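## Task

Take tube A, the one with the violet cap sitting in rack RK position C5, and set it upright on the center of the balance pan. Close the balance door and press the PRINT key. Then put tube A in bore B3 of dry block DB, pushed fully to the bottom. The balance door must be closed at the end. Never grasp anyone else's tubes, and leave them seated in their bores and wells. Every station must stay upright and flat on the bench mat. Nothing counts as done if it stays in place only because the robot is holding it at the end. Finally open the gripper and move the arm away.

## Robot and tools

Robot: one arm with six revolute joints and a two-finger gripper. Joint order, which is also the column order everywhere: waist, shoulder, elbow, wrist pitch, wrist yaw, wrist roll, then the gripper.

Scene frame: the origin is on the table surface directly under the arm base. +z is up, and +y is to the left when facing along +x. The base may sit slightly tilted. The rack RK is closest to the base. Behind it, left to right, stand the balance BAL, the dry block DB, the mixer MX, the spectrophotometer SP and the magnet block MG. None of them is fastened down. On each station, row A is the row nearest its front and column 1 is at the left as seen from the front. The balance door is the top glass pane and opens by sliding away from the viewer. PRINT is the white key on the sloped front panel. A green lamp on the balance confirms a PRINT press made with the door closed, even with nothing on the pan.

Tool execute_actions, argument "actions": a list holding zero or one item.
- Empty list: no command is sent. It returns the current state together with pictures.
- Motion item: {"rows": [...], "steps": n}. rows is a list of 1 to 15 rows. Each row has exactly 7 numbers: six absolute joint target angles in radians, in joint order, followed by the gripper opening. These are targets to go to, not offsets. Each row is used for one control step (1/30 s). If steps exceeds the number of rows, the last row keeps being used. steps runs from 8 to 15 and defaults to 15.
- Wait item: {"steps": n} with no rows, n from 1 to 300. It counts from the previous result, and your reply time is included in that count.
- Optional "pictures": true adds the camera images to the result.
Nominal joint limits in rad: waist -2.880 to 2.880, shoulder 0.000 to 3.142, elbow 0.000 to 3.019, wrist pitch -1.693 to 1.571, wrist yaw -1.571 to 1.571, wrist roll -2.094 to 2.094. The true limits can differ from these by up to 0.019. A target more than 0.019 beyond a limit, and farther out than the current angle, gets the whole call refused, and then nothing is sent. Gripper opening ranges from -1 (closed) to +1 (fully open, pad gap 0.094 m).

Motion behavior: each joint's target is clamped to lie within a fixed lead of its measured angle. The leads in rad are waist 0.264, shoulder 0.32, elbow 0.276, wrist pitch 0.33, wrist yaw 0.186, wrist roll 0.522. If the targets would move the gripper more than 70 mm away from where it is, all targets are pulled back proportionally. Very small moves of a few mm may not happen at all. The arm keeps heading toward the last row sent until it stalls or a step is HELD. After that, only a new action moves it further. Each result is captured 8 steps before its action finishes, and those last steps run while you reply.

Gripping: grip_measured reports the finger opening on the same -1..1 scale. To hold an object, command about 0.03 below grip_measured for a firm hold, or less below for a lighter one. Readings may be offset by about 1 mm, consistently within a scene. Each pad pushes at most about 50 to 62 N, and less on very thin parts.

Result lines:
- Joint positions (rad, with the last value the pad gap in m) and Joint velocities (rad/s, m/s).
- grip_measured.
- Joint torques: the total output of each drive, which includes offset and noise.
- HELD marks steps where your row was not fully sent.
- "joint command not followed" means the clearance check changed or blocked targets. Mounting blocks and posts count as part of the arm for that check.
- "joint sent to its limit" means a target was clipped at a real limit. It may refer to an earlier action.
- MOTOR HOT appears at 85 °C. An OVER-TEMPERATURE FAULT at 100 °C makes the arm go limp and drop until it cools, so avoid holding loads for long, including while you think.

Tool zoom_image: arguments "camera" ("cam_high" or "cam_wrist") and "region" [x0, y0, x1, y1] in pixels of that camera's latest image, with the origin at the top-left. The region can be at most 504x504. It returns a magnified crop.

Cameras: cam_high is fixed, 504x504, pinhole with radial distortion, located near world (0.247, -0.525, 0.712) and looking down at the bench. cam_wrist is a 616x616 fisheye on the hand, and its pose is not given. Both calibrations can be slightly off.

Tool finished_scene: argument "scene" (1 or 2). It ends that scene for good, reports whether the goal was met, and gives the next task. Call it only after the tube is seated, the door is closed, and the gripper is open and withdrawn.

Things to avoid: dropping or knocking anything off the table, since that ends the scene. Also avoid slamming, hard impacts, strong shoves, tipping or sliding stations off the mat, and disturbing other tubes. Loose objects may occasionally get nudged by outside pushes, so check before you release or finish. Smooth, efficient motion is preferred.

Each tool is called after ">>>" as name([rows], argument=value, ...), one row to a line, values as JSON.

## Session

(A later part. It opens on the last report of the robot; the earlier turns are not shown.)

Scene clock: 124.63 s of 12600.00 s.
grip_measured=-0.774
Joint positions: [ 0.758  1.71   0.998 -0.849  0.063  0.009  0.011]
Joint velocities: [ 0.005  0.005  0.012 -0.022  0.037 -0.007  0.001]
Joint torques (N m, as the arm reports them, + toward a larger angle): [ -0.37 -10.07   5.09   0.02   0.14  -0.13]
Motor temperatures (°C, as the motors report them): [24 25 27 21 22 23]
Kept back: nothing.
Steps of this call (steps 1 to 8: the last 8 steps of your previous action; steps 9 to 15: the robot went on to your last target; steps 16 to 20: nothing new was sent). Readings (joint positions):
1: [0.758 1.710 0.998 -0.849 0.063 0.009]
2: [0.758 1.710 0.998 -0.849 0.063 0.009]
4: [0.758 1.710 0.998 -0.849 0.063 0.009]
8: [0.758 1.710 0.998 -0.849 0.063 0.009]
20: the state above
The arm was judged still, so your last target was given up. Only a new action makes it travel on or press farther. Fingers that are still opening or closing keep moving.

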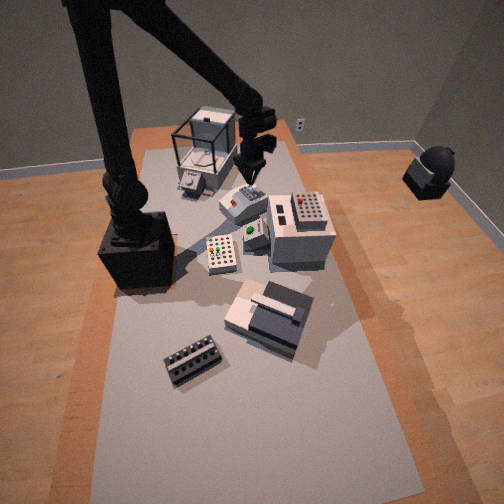

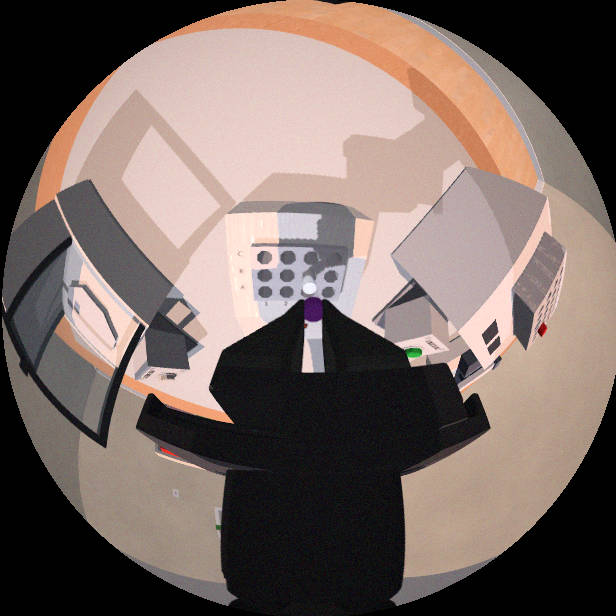

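>>> execute_actions([
  {"rows":[[0.755,1.72,1.02,-0.847,0.064,0,-0.81],[0.755,1.711,1.048,-0.847,0.064,0,-0.81],[0.755,1.711,1.048,-0.847,0.064,0,-0.81],[0.755,1.711,1.048,-0.847,0.064,0,-0.81],[0.755,1.711,1.048,-0.847,0.068,0,-0.81],[0.755,1.711,1.048,-0.847,0.073,0,-0.81]],"steps":14},
])

>>> execute_actions([
  {"rows":[[0.755,1.711,1.035,-0.847,0.073,0,-0.81],[0.755,1.711,1.02,-0.847,0.073,0,-0.81],[0.755,1.711,1.01,-0.847,0.073,0,-0.81],[0.755,1.711,1.005,-0.847,0.073,0,-0.81],[0.755,1.711,1.002,-0.847,0.073,0,-0.81],[0.755,1.714,0.999,-0.847,0.073,0,-0.81],[0.755,1.717,0.996,-0.847,0.073,0,-0.81],[0.755,1.72,0.994,-0.847,0.073,0,-0.81],[0.755,1.724,0.992,-0.847,0.073,0,-0.81],[0.755,1.73,0.99,-0.847,0.073,0,-0.81],[0.755,1.736,0.988,-0.847,0.073,0,-0.81]]},
])

>>> execute_actions([
  {"steps":20},
], pictures=true)

>>> zoom_image(camera="cam_wrist", region=[285,255,335,305])

Scene clock: 125.47 s of 12600.00 s.
grip_measured=-0.774
Joint positions: [ 0.758  1.71   1.008 -0.849  0.067  0.009  0.011]
Joint velocities: [-0.015 -0.015  0.027  0.002  0.139  0.022 -0.001]
Joint torques (N m, as the arm reports them, + toward a larger angle): [ -0.33 -11.99   8.81  -0.02   0.22  -0.13]
Motor temperatures (°C, as the motors report them): [24 25 27 21 22 23]
Steps of this call (steps 1 to 19: nothing new was sent; steps 20 to 25: the first 6 steps of this action). Readings (joint positions):
20: [0.758 1.710 0.998 -0.849 0.063 0.009]
21: [0.758 1.710 1.000 -0.849 0.063 0.009]
23: [0.758 1.710 1.005 -0.849 0.063 0.009]
25: the state above

Scene clock: 125.97 s of 12600.00 s.
grip_measured=-0.774
Joint positions: [ 0.758  1.71   1.001 -0.849  0.07   0.009  0.011]
Joint velocities: [-0.015  0.005 -0.085 -0.002  0.066 -0.022 -0.   ]
Joint torques (N m, as the arm reports them, + toward a larger angle): [ -0.36 -11.66   5.93  -0.02   0.24  -0.13]
Motor temperatures (°C, as the motors report them): [24 25 27 21 22 23]
Steps of this call (steps 1 to 8: the last 8 steps of your previous action; steps 9 to 15: the first 7 steps of this action). Readings (joint positions):
9: [0.758 1.710 1.008 -0.849 0.070 0.009]
10: [0.758 1.710 1.008 -0.849 0.070 0.009]
12: [0.758 1.710 1.007 -0.849 0.070 0.009]
15: the state above

Scene clock: 126.63 s of 12600.00 s.
grip_measured=-0.774
Joint positions: [ 0.758  1.724  0.994 -0.842  0.07   0.009  0.011]
Joint velocities: [-0.015  0.005  0.002  0.012  0.007  0.037  0.   ]
Joint torques (N m, as the arm reports them, + toward a larger angle): [ -0.4  -11.27   5.27  -0.27   0.24  -0.14]
Motor temperatures (°C, as the motors report them): [24 25 27 21 22 23]
Kept back: nothing.
Steps of this call (steps 1 to 8: the last 8 steps of your previous action; steps 9 to 20: the robot went on to your last target). Readings (joint positions):
1: [0.758 1.710 0.998 -0.849 0.070 0.009]
2: [0.758 1.711 0.995 -0.849 0.070 0.009]
4: [0.758 1.715 0.994 -0.848 0.070 0.009]
8: [0.758 1.723 0.994 -0.843 0.070 0.009]
20: the state above

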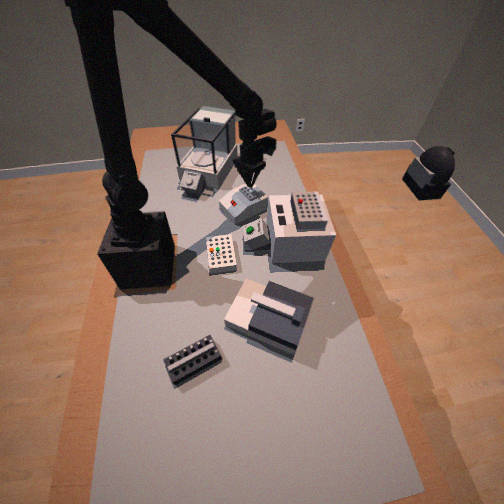

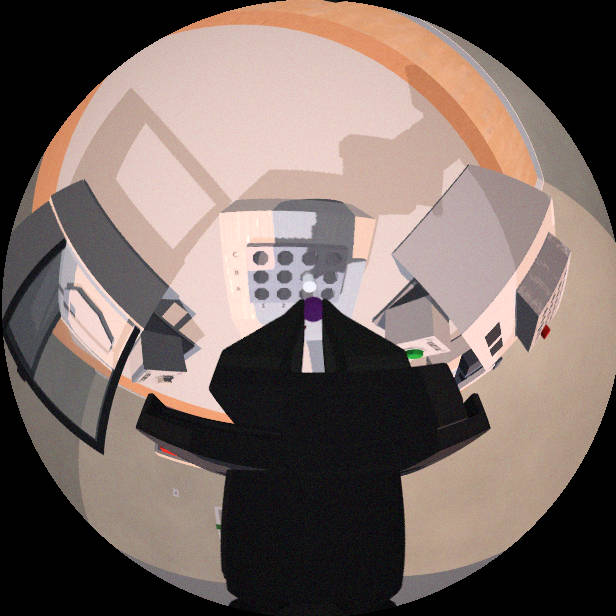

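Region (285, 255, 335, 305) of cam_wrist's 616x616 image, scaled by 10.080, with more detail than that image has.

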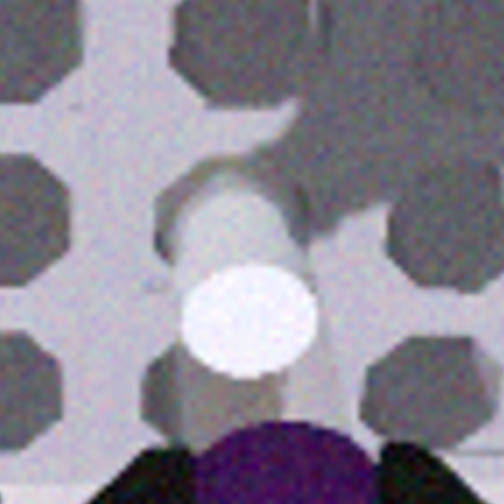

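In. Continue down with the wrist pitch compensating.

>>> execute_actions([
  {"rows":[[0.755,1.738,0.986,-0.828,0.07,0,-0.81],[0.755,1.74,0.984,-0.822,0.07,0,-0.81],[0.755,1.742,0.982,-0.817,0.07,0,-0.81],[0.755,1.744,0.98,-0.812,0.07,0,-0.81],[0.755,1.746,0.978,-0.807,0.07,0,-0.81],[0.755,1.748,0.976,-0.802,0.07,0,-0.81],[0.755,1.75,0.974,-0.797,0.07,0,-0.81],[0.755,1.752,0.972,-0.792,0.07,0,-0.81],[0.755,1.754,0.97,-0.787,0.07,0,-0.81],[0.755,1.756,0.968,-0.782,0.07,0,-0.81],[0.755,1.758,0.966,-0.777,0.07,0,-0.81],[0.755,1.76,0.964,-0.772,0.07,0,-0.81],[0.755,1.762,0.962,-0.767,0.07,0,-0.81],[0.755,1.764,0.96,-0.762,0.07,0,-0.81],[0.755,1.766,0.958,-0.757,0.07,0,-0.81]]},
])

>>> execute_actions([
  {"steps":20},
], pictures=true)

>>> zoom_image(camera="cam_wrist", region=[260,230,360,330])

Scene clock: 127.50 s of 12600.00 s.
grip_measured=-0.774
Joint positions: [ 0.758  1.733  0.983 -0.809  0.069  0.009  0.011]
Joint velocities: [-0.005  0.083 -0.056  0.144 -0.066 -0.081  0.001]
Joint torques (N m, as the arm reports them, + toward a larger angle): [ -0.45 -11.29   5.15  -0.07   0.16  -0.13]
Motor temperatures (°C, as the motors report them): [24 25 27 21 22 23]
Steps of this call (steps 1 to 15: the robot went on to your last target; steps 16 to 19: nothing new was sent; steps 20 to 26: the first 7 steps of this action). Readings (joint positions):
20: [0.758 1.724 0.994 -0.839 0.070 0.009]
21: [0.758 1.724 0.993 -0.834 0.070 0.009]
23: [0.758 1.726 0.989 -0.825 0.070 0.009]
26: the state above

Scene clock: 128.17 s of 12600.00 s.
grip_measured=-0.774
Joint positions: [ 0.758  1.754  0.966 -0.758  0.066  0.009  0.011]
Joint velocities: [-0.015 -0.005 -0.017 -0.027  0.022  0.007 -0.001]
Joint torques (N m, as the arm reports them, + toward a larger angle): [ -0.37 -11.36   4.82  -0.01   0.26  -0.13]
Motor temperatures (°C, as the motors report them): [24 25 27 21 22 23]
Kept back: nothing.
Steps of this call (steps 1 to 8: the last 8 steps of your previous action; steps 9 to 20: the robot went on to your last target). Readings (joint positions):
1: [0.758 1.736 0.981 -0.803 0.069 0.009]
2: [0.758 1.738 0.980 -0.799 0.068 0.009]
4: [0.758 1.742 0.976 -0.788 0.068 0.009]
8: [0.758 1.749 0.969 -0.768 0.067 0.009]
20: the state above

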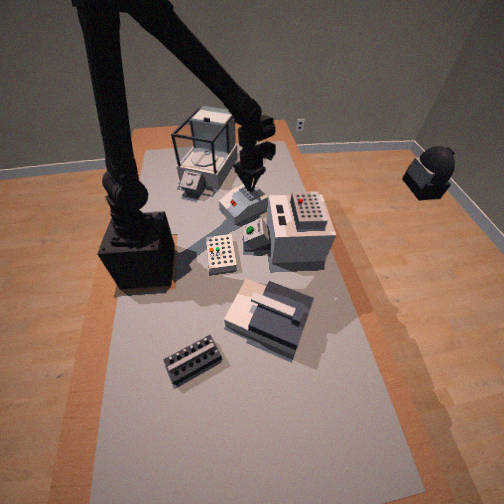

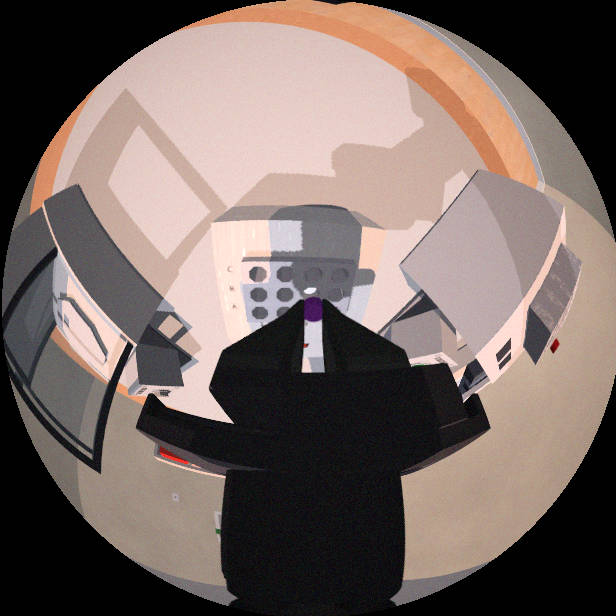

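Region (260, 230, 360, 330) of cam_wrist's 616x616 image, scaled by 5.040, with more detail than that image has.

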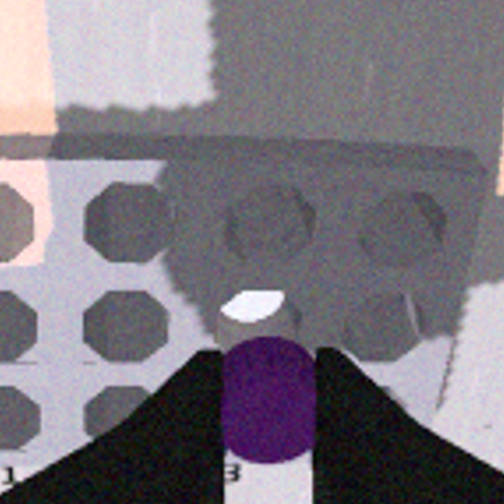

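>>> execute_actions([
  {"rows":[[0.755,1.768,0.956,-0.752,0.066,0,-0.81],[0.755,1.77,0.954,-0.747,0.066,0,-0.81],[0.755,1.772,0.952,-0.742,0.066,0,-0.81],[0.755,1.774,0.95,-0.737,0.066,0,-0.81],[0.755,1.776,0.948,-0.732,0.066,0,-0.81],[0.755,1.778,0.946,-0.727,0.066,0,-0.81],[0.755,1.78,0.944,-0.722,0.066,0,-0.81],[0.755,1.782,0.942,-0.717,0.066,0,-0.81],[0.755,1.784,0.94,-0.714,0.066,0,-0.81],[0.755,1.786,0.938,-0.711,0.066,0,-0.81],[0.755,1.788,0.936,-0.708,0.066,0,-0.81],[0.755,1.79,0.934,-0.705,0.066,0,-0.81],[0.755,1.792,0.932,-0.702,0.066,0,-0.81]]},
])

>>> execute_actions([
  {"steps":20},
], pictures=true)

Scene clock: 128.83 s of 12600.00 s.
grip_measured=-0.774
Joint positions: [ 0.758  1.756  0.96  -0.741  0.065  0.009  0.011]
Joint velocities: [-0.005 -0.024 -0.046  0.042 -0.007 -0.007  0.001]
Joint torques (N m, as the arm reports them, + toward a larger angle): [ -0.58 -10.11   4.34   0.54   0.18  -0.13]
Motor temperatures (°C, as the motors report them): [24 25 27 21 22 23]
Steps of this call (steps 1 to 13: the robot went on to your last target; steps 14 to 20: the first 7 steps of this action). Readings (joint positions):
14: [0.758 1.754 0.966 -0.757 0.066 0.009]
15: [0.758 1.754 0.964 -0.755 0.066 0.009]
17: [0.758 1.756 0.961 -0.747 0.065 0.009]
20: the state above

Scene clock: 129.50 s of 12600.00 s.
grip_measured=-0.774
Joint positions: [ 0.758  1.754  0.953 -0.73   0.065  0.009  0.011]
Joint velocities: [-0.005 -0.005  0.017  0.037 -0.007 -0.007 -0.002]
Joint torques (N m, as the arm reports them, + toward a larger angle): [-0.41 -9.27  3.81  0.94  0.15 -0.13]
Motor temperatures (°C, as the motors report them): [24 25 27 21 22 23]
Kept back: nothing.
Steps of this call (steps 1 to 8: the last 8 steps of your previous action; steps 9 to 20: the robot went on to your last target). Readings (joint positions):
1: [0.758 1.756 0.959 -0.739 0.065 0.009]
2: [0.758 1.756 0.958 -0.738 0.065 0.009]
4: [0.758 1.756 0.957 -0.737 0.065 0.009]
8: [0.758 1.754 0.953 -0.731 0.065 0.009]
20: the state above

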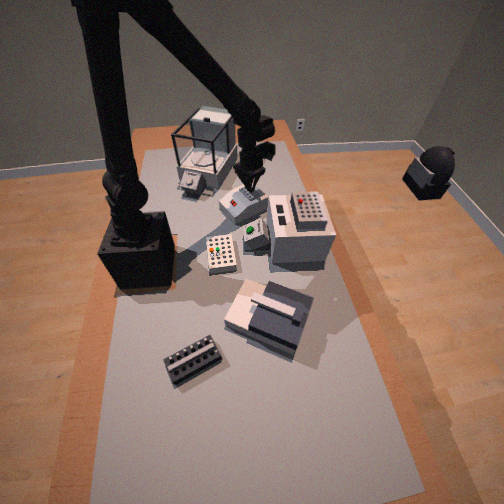

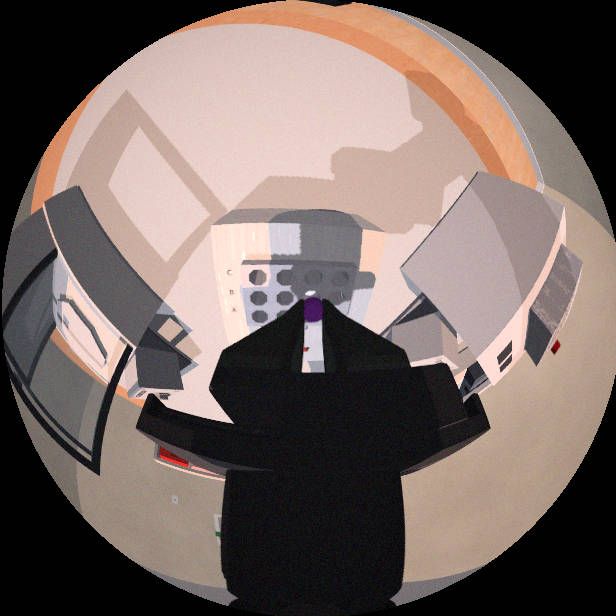

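>>> execute_actions([
  {"rows":[[0.755,1.775,0.95,-0.72,0.066,0,-0.81],[0.755,1.76,0.965,-0.732,0.066,0,-0.8],[0.755,1.755,0.97,-0.735,0.066,0,-0.76],[0.755,1.755,0.97,-0.735,0.066,0,-0.7],[0.755,1.755,0.97,-0.735,0.066,0,-0.6],[0.755,1.755,0.97,-0.735,0.066,0,-0.5],[0.755,1.75,0.99,-0.74,0.066,0,-0.5],[0.755,1.74,1.005,-0.76,0.066,0,-0.5],[0.755,1.73,1.02,-0.785,0.066,0,-0.5],[0.755,1.72,1.035,-0.81,0.06,0,-0.5],[0.755,1.71,1.05,-0.835,0.05,0,-0.5],[0.755,1.7,1.065,-0.86,0.04,0,-0.5],[0.755,1.69,1.08,-0.885,0.03,0,-0.5],[0.755,1.68,1.095,-0.91,0.02,0,-0.5],[0.755,1.67,1.11,-0.935,0.01,0,-0.5]]},
])

>>> execute_actions([
  {"rows":[[0.755,1.65,1.13,-0.975,0,0,-0.55],[0.755,1.63,1.15,-1.015,0,0,-0.6],[0.755,1.61,1.17,-1.055,0,0,-0.65],[0.755,1.59,1.19,-1.095,0,0,-0.7],[0.755,1.57,1.21,-1.135,0,0,-0.75],[0.755,1.55,1.23,-1.175,0,0,-0.8],[0.755,1.53,1.25,-1.215,0,0,-0.85],[0.755,1.51,1.27,-1.255,0,0,-0.9],[0.755,1.49,1.29,-1.295,0,0,-0.95],[0.755,1.47,1.31,-1.335,0,0,-1],[0.755,1.45,1.33,-1.37,0,0,-1],[0.755,1.43,1.35,-1.4,0,0,-1]]},
], pictures=true)

>>> execute_actions([
  {"rows":[[0.79,1.43,1.36,-1.4,0,0,-1],[0.83,1.43,1.36,-1.4,0,0,-1],[0.87,1.43,1.37,-1.4,0,0,-1],[0.91,1.43,1.37,-1.4,0,0,-1],[0.95,1.43,1.38,-1.4,0,0,-1],[0.99,1.43,1.38,-1.4,0,0,-1],[1.03,1.43,1.39,-1.4,0,0,-1],[1.07,1.43,1.39,-1.4,0,0,-1],[1.11,1.43,1.4,-1.4,0,0,-1],[1.15,1.43,1.4,-1.4,0,0,-1],[1.19,1.43,1.4,-1.4,0,0,-1],[1.23,1.43,1.4,-1.4,0,0,-1],[1.27,1.43,1.4,-1.4,0,0,-1],[1.3,1.43,1.4,-1.4,0,0,-1]]},
])

>>> execute_actions([
  {"rows":[[1.31,1.45,1.41,-1.39,0,0,-1],[1.31,1.47,1.42,-1.38,0,0,-1],[1.31,1.49,1.43,-1.37,0,0,-1],[1.31,1.51,1.44,-1.36,0,0,-1],[1.31,1.53,1.45,-1.35,0,0,-1],[1.31,1.55,1.46,-1.34,0,0,-1],[1.31,1.57,1.47,-1.33,0,0,-1],[1.31,1.59,1.48,-1.32,0,0,-1],[1.31,1.61,1.49,-1.31,0,0,-1],[1.31,1.63,1.5,-1.3,0,0,-1],[1.31,1.65,1.51,-1.29,0,0,-1],[1.31,1.67,1.52,-1.28,0,0,-1],[1.31,1.69,1.535,-1.27,0,0,-1],[1.31,1.71,1.55,-1.26,0,0,-1],[1.31,1.73,1.565,-1.25,0,0,-1]]},
])

>>> execute_actions([
  {"rows":[[1.31,1.75,1.58,-1.25,0,0,-1],[1.31,1.77,1.595,-1.25,0,0,-1],[1.31,1.79,1.61,-1.25,0,0,-1],[1.31,1.81,1.62,-1.25,0,0,-1],[1.31,1.83,1.63,-1.25,0,0,-1]]},
])

>>> execute_actions([
  {"steps":25},
], pictures=true)

Scene clock: 131.30 s of 12600.00 s.
grip_measured=-0.514
Joint positions: [ 0.758  1.752  0.953 -0.731  0.065  0.009  0.023]
Joint velocities: [-0.005  0.005  0.012 -0.022  0.007 -0.051  0.022]
Joint torques (N m, as the arm reports them, + toward a larger angle): [ -0.28 -12.27   8.14  -0.24   0.16  -0.13]
Motor temperatures (°C, as the motors report them): [24 25 27 21 22 23]
Steps of this call (steps 1 to 15: the robot went on to your last target; steps 16 to 47: nothing new was sent; steps 48 to 54: the first 7 steps of this action). Readings (joint positions):
48: [0.758 1.753 0.953 -0.730 0.065 0.009]
49: [0.758 1.752 0.953 -0.730 0.065 0.009]
51: [0.758 1.752 0.953 -0.730 0.065 0.009]
54: the state above

Scene clock: 131.80 s of 12600.00 s.
grip_measured=-0.824
Joint positions: [ 0.758  1.609  1.154 -1.109  0.003  0.009  0.008]
Joint velocities: [-0.005 -0.64   0.525 -1.092  0.037 -0.081 -0.047]
Joint torques (N m, as the arm reports them, + toward a larger angle): [ -0.29 -14.65  10.45  -0.29  -0.03  -0.12]
Motor temperatures (°C, as the motors report them): [24 25 27 21 22 23]
Steps of this call (steps 1 to 8: the last 8 steps of your previous action; steps 9 to 15: the first 7 steps of this action). Readings (joint positions):
9: [0.758 1.717 1.048 -0.907 0.011 0.009]
10: [0.758 1.704 1.065 -0.937 0.006 0.009]
12: [0.758 1.670 1.101 -1.003 0.004 0.009]
15: the state above

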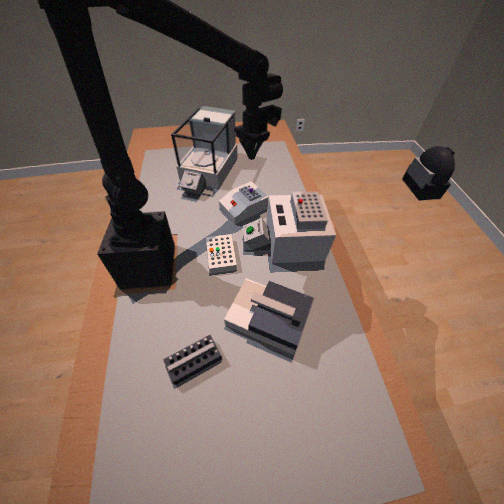

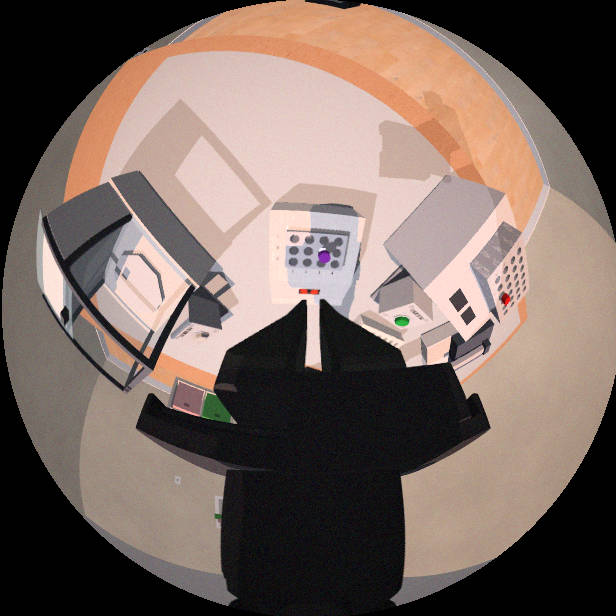

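Scene clock: 132.30 s of 12600.00 s.
grip_measured=-0.982
Joint positions: [ 0.905  1.414  1.338 -1.389  0.004  0.009  0.001]
Joint velocities: [ 1.324  0.083  0.017  0.007 -0.022 -0.037  0.   ]
Joint torques (N m, as the arm reports them, + toward a larger angle): [  2.4  -10.43  11.71  -0.24  -0.1   -0.12]
Motor temperatures (°C, as the motors report them): [24 25 27 21 22 23]
Steps of this call (steps 1 to 8: the last 8 steps of your previous action; steps 9 to 15: the first 7 steps of this action). Readings (joint positions):
9: [0.759 1.429 1.310 -1.380 0.003 0.009]
10: [0.764 1.417 1.320 -1.384 0.003 0.009]
12: [0.795 1.409 1.333 -1.389 0.004 0.009]
15: the state above

Scene clock: 132.80 s of 12600.00 s.
grip_measured=-0.982
Joint positions: [ 1.33   1.508  1.407 -1.364 -0.003  0.009  0.001]
Joint velocities: [-0.093  0.611  0.379  0.295 -0.007  0.037  0.001]
Joint torques (N m, as the arm reports them, + toward a larger angle): [ -0.84 -10.27  10.98   0.46   0.14  -0.14]
Motor temperatures (°C, as the motors report them): [24 25 27 21 22 23]
Steps of this call (steps 1 to 8: the last 8 steps of your previous action; steps 9 to 15: the first 7 steps of this action). Readings (joint positions):
9: [1.306 1.437 1.346 -1.389 -0.003 0.009]
10: [1.325 1.440 1.349 -1.389 -0.004 0.009]
12: [1.338 1.457 1.368 -1.387 -0.004 0.009]
15: the state above

Scene clock: 133.30 s of 12600.00 s.
grip_measured=-0.982
Joint positions: [ 1.323  1.821  1.581 -1.265 -0.002  0.009  0.001]
Joint velocities: [-0.005  0.044  0.291  0.159 -0.007 -0.022  0.001]
Joint torques (N m, as the arm reports them, + toward a larger angle): [ -0.77 -16.18   9.89   0.     0.11  -0.14]
Motor temperatures (°C, as the motors report them): [24 25 27 21 22 23]
Steps of this call (steps 1 to 8: the last 8 steps of your previous action; steps 9 to 15: the first 7 steps of this action). Readings (joint positions):
9: [1.323 1.718 1.497 -1.274 -0.002 0.009]
10: [1.323 1.741 1.510 -1.269 -0.002 0.009]
12: [1.323 1.783 1.540 -1.264 -0.002 0.009]
15: the state above

Scene clock: 134.13 s of 12600.00 s.
grip_measured=-0.982
Joint positions: [ 1.323  1.826  1.589 -1.257 -0.002  0.009  0.001]
Joint velocities: [-0.005  0.015  0.002 -0.002  0.007  0.007  0.   ]
Joint torques (N m, as the arm reports them, + toward a larger angle): [ -0.76 -16.1   10.72   0.24   0.13  -0.14]
Motor temperatures (°C, as the motors report them): [24 25 27 21 22 23]
Kept back: nothing.
Steps of this call (steps 1 to 8: the last 8 steps of your previous action; steps 9 to 15: the robot went on to your last target; steps 16 to 25: nothing new was sent). Readings (joint positions):
1: [1.323 1.823 1.587 -1.260 -0.002 0.009]
2: [1.323 1.823 1.589 -1.257 -0.002 0.009]
4: [1.323 1.823 1.589 -1.257 -0.002 0.009]
8: [1.323 1.826 1.589 -1.257 -0.002 0.009]
25: the state above
The arm was judged still, so your last target was given up. Only a new action makes it travel on or press farther. Fingers that are still opening or closing keep moving.

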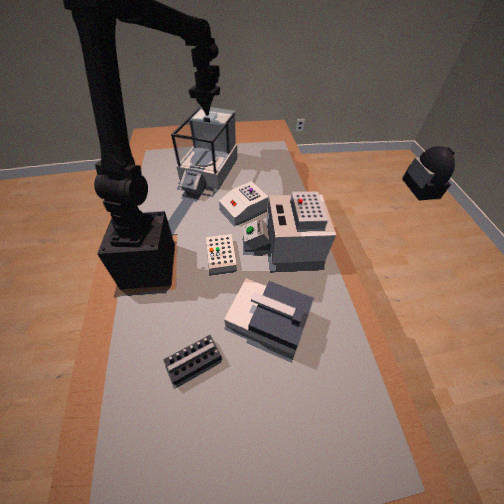

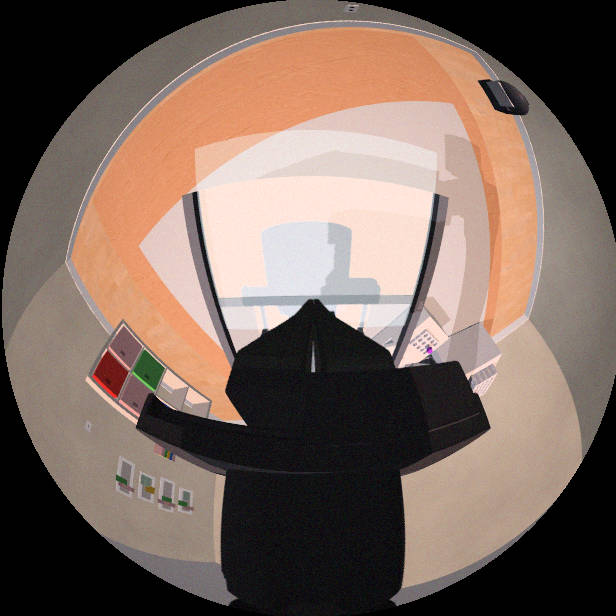

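>>> execute_actions([
  {"rows":[[1.31,1.833,1.61,-1.235,0,0,-1],[1.31,1.836,1.595,-1.22,0,0,-1],[1.31,1.839,1.58,-1.205,0,0,-1],[1.31,1.842,1.565,-1.19,0,0,-1],[1.31,1.845,1.545,-1.175,0,0,-1]]},
])

>>> execute_actions([
  {"rows":[[1.31,1.82,1.56,-1.18,0,0,-1],[1.31,1.811,1.548,-1.177,0,0,-1],[1.31,1.802,1.536,-1.174,0,0,-1],[1.31,1.793,1.524,-1.171,0,0,-1],[1.31,1.784,1.512,-1.168,0,0,-1],[1.31,1.775,1.5,-1.165,0,0,-1],[1.31,1.766,1.488,-1.162,0,0,-1],[1.31,1.757,1.476,-1.159,0,0,-1],[1.31,1.748,1.464,-1.156,0,0,-1],[1.31,1.739,1.452,-1.153,0,0,-1],[1.31,1.73,1.44,-1.15,0,0,-1],[1.31,1.721,1.428,-1.147,0,0,-1],[1.31,1.712,1.416,-1.144,0,0,-1],[1.31,1.703,1.404,-1.141,0,0,-1],[1.31,1.694,1.392,-1.138,0,0,-1]]},
])

>>> execute_actions([
  {"rows":[[1.31,1.685,1.38,-1.134,0,0,-1],[1.31,1.676,1.368,-1.13,0,0,-1],[1.31,1.667,1.356,-1.126,0,0,-1],[1.31,1.658,1.344,-1.122,0,0,-1],[1.31,1.649,1.332,-1.118,0,0,-1],[1.31,1.64,1.32,-1.114,0,0,-1],[1.31,1.631,1.308,-1.11,0,0,-1],[1.31,1.622,1.296,-1.106,0,0,-1],[1.31,1.613,1.284,-1.103,0,0,-1],[1.31,1.603,1.272,-1.1,0,0,-1],[1.31,1.593,1.26,-1.097,0,0,-1],[1.31,1.583,1.248,-1.094,0,0,-1],[1.31,1.573,1.236,-1.09,0,0,-1],[1.31,1.564,1.224,-1.087,0,0,-1],[1.31,1.555,1.212,-1.084,0,0,-1]]},
], pictures=true)

>>> execute_actions([
  {"rows":[[1.31,1.549,1.202,-1.082,0,0,-1],[1.31,1.543,1.192,-1.08,0,0,-1],[1.31,1.537,1.182,-1.078,0,0,-1],[1.31,1.531,1.172,-1.076,0,0,-1],[1.31,1.525,1.162,-1.075,0,0,-1],[1.31,1.519,1.152,-1.073,0,0,-1],[1.31,1.513,1.142,-1.071,0,0,-1],[1.31,1.507,1.132,-1.07,0,0,-1],[1.31,1.501,1.122,-1.068,0,0,-1],[1.31,1.494,1.111,-1.066,0,0,-1],[1.31,1.487,1.1,-1.064,0,0,-1]]},
])

>>> execute_actions([
  {"steps":25},
], pictures=true)

Scene clock: 135.60 s of 12600.00 s.
grip_measured=-0.982
Joint positions: [ 1.323  1.828  1.554 -1.193 -0.002  0.009  0.001]
Joint velocities: [-0.015  0.063 -0.271  0.085 -0.051 -0.022 -0.001]
Joint torques (N m, as the arm reports them, + toward a larger angle): [ -0.84 -15.41   8.12   0.37   0.13  -0.14]
Motor temperatures (°C, as the motors report them): [24 25 28 21 22 23]
Steps of this call (steps 1 to 37: nothing new was sent; steps 38 to 44: the first 7 steps of this action). Readings (joint positions):
38: [1.323 1.826 1.589 -1.256 -0.002 0.009]
39: [1.323 1.826 1.589 -1.251 -0.002 0.009]
41: [1.323 1.826 1.582 -1.227 -0.002 0.009]
44: the state above

Scene clock: 136.10 s of 12600.00 s.
grip_measured=-0.983
Joint positions: [ 1.323  1.803  1.512 -1.171 -0.002  0.009  0.001]
Joint velocities: [-0.005 -0.23  -0.335  0.144 -0.066 -0.051 -0.   ]
Joint torques (N m, as the arm reports them, + toward a larger angle): [ -0.78 -17.98   7.37   0.     0.12  -0.14]
Motor temperatures (°C, as the motors report them): [24 25 28 21 22 23]
Steps of this call (steps 1 to 8: the last 8 steps of your previous action; steps 9 to 15: the first 7 steps of this action). Readings (joint positions):
9: [1.323 1.829 1.549 -1.186 -0.002 0.009]
10: [1.323 1.828 1.549 -1.186 -0.002 0.009]
12: [1.323 1.824 1.542 -1.182 -0.002 0.009]
15: the state above

Scene clock: 136.60 s of 12600.00 s.
grip_measured=-0.983
Joint positions: [ 1.323  1.667  1.33  -1.119 -0.002  0.009  0.001]
Joint velocities: [-0.005 -0.278 -0.335  0.134  0.037 -0.007  0.   ]
Joint torques (N m, as the arm reports them, + toward a larger angle): [ -0.66 -15.73   7.28   0.02   0.12  -0.15]
Motor temperatures (°C, as the motors report them): [24 25 28 21 22 23]
Steps of this call (steps 1 to 8: the last 8 steps of your previous action; steps 9 to 15: the first 7 steps of this action). Readings (joint positions):
9: [1.323 1.724 1.401 -1.142 -0.002 0.009]
10: [1.323 1.714 1.389 -1.139 -0.002 0.009]
12: [1.323 1.696 1.365 -1.132 -0.002 0.009]
15: the state above

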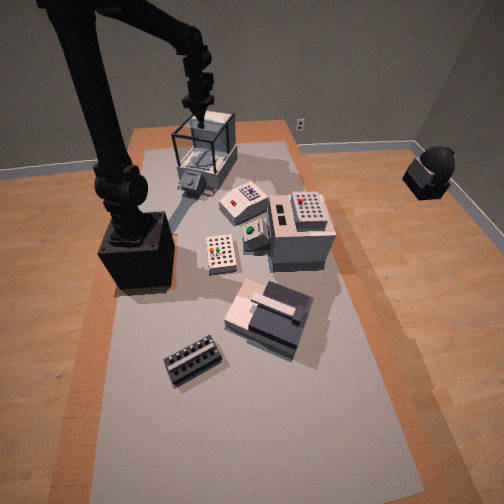

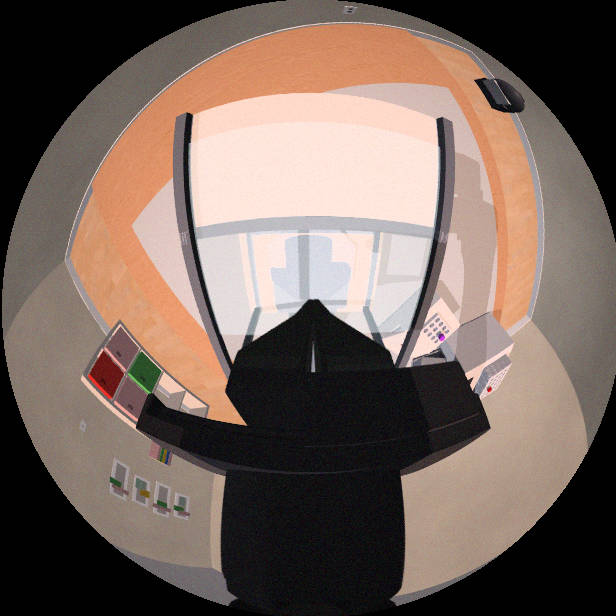

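Scene clock: 137.10 s of 12600.00 s.
grip_measured=-0.983
Joint positions: [ 1.323  1.537  1.164 -1.076 -0.002  0.009  0.001]
Joint velocities: [ 0.005 -0.181 -0.281  0.046  0.066 -0.022 -0.001]
Joint torques (N m, as the arm reports them, + toward a larger angle): [ -0.71 -13.21   6.92   0.09   0.12  -0.14]
Motor temperatures (°C, as the motors report them): [24 25 28 21 22 23]
Steps of this call (steps 1 to 8: the last 8 steps of your previous action; steps 9 to 15: the first 7 steps of this action). Readings (joint positions):
9: [1.323 1.582 1.222 -1.089 -0.002 0.009]
10: [1.323 1.572 1.211 -1.087 -0.002 0.009]
12: [1.323 1.557 1.191 -1.082 -0.002 0.009]
15: the state above

Scene clock: 137.93 s of 12600.00 s.
grip_measured=-0.983
Joint positions: [ 1.323  1.497  1.112 -1.056 -0.002  0.009  0.001]
Joint velocities: [-0.015 -0.005 -0.002 -0.007  0.007  0.022  0.   ]
Joint torques (N m, as the arm reports them, + toward a larger angle): [ -0.59 -12.3    6.46  -0.2    0.11  -0.15]
Motor temperatures (°C, as the motors report them): [24 25 28 21 22 23]
Kept back: nothing.
Steps of this call (steps 1 to 8: the last 8 steps of your previous action; steps 9 to 25: the robot went on to your last target). Readings (joint positions):
1: [1.323 1.531 1.154 -1.074 -0.002 0.009]
2: [1.323 1.525 1.145 -1.072 -0.002 0.009]
4: [1.323 1.513 1.124 -1.068 -0.002 0.009]
8: [1.323 1.498 1.112 -1.056 -0.002 0.009]
25: the state above

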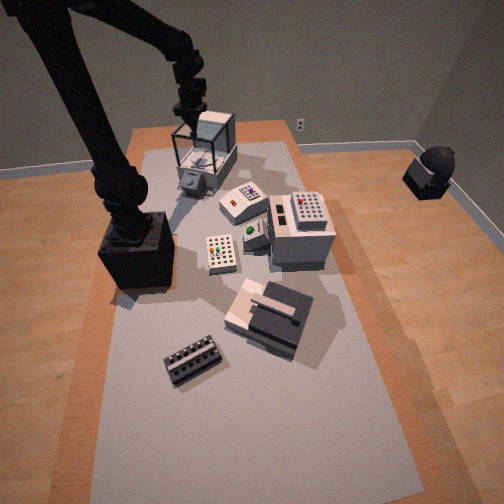

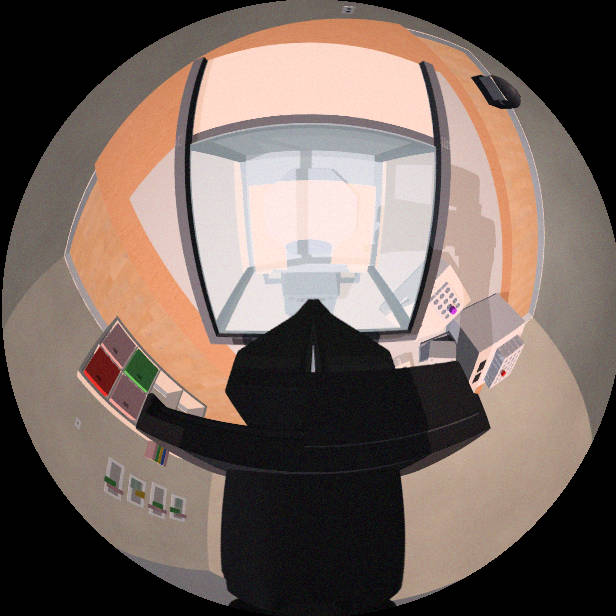

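Shut (stop felt). Leave.

>>> execute_actions([
  {"rows":[[1.31,1.5,1.13,-1.06,0,0,-1],[1.31,1.5,1.15,-1.07,0,0,-1],[1.31,1.495,1.17,-1.085,0,0,-1],[1.31,1.49,1.19,-1.1,0,0,-1],[1.31,1.48,1.21,-1.12,0,0,-1],[1.31,1.47,1.22,-1.14,0,0,-1],[1.31,1.45,1.22,-1.16,0,0,-1],[1.31,1.43,1.22,-1.18,0,0,-1],[1.31,1.41,1.21,-1.2,0,0,-1],[1.31,1.39,1.2,-1.22,0,0,-1],[1.31,1.37,1.19,-1.24,0,0,-1],[1.31,1.35,1.18,-1.26,0,0,-1],[1.31,1.33,1.17,-1.28,0,0,-1],[1.31,1.3,1.15,-1.3,0,0,-1]]},
])

>>> execute_actions([
  {"steps":25},
], pictures=true)

>>> finished_scene(scene=1)

Scene clock: 138.60 s of 12600.00 s.
grip_measured=-0.983
Joint positions: [ 1.323  1.496  1.148 -1.116 -0.002  0.009  0.001]
Joint velocities: [-0.015 -0.073  0.31  -0.481  0.037 -0.022  0.   ]
Joint torques (N m, as the arm reports them, + toward a larger angle): [ -0.6  -15.15  11.27  -0.21   0.12  -0.14]
Motor temperatures (°C, as the motors report them): [24 25 28 21 22 23]
Steps of this call (steps 1 to 13: the robot went on to your last target; steps 14 to 20: the first 7 steps of this action). Readings (joint positions):
14: [1.323 1.497 1.112 -1.055 -0.002 0.009]
15: [1.323 1.497 1.113 -1.055 -0.002 0.009]
17: [1.323 1.497 1.119 -1.066 -0.002 0.009]
20: the state above

Scene clock: 139.43 s of 12600.00 s.
grip_measured=-0.983
Joint positions: [ 1.323  1.298  1.142 -1.292 -0.002  0.009  0.001]
Joint velocities: [ 0.005 -0.005 -0.012  0.012 -0.007 -0.037  0.   ]
Joint torques (N m, as the arm reports them, + toward a larger angle): [-0.55 -9.28  8.49 -0.2   0.12 -0.15]
Motor temperatures (°C, as the motors report them): [24 25 28 21 22 23]
Kept back: nothing.
Steps of this call (steps 1 to 8: the last 8 steps of your previous action; steps 9 to 25: the robot went on to your last target). Readings (joint positions):
1: [1.323 1.491 1.157 -1.132 -0.002 0.009]
2: [1.323 1.481 1.162 -1.149 -0.002 0.009]
4: [1.323 1.448 1.162 -1.187 -0.002 0.009]
8: [1.323 1.350 1.156 -1.265 -0.002 0.009]
25: the state above

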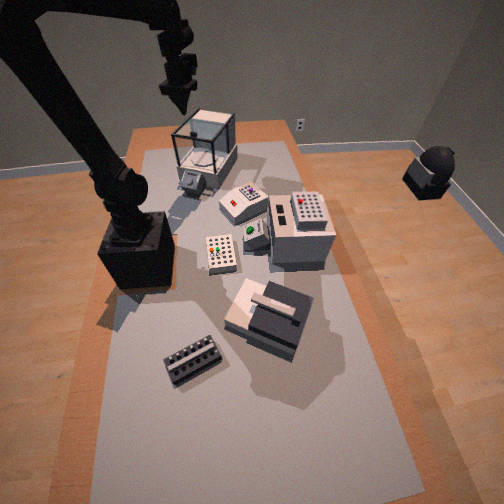

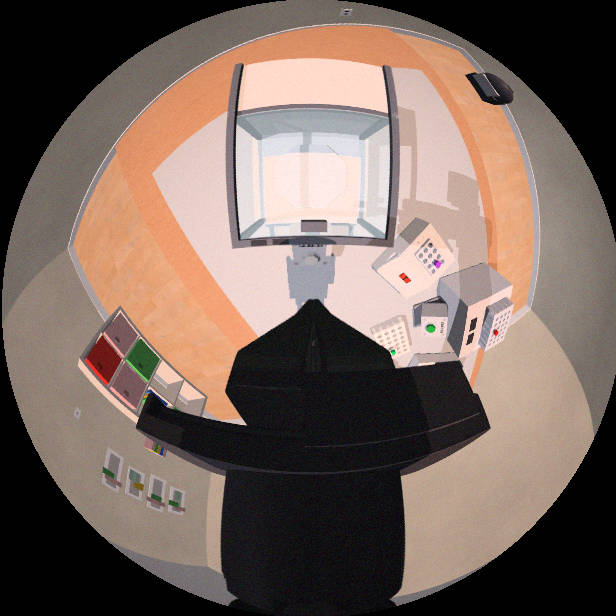

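The scene is finished: the task was done.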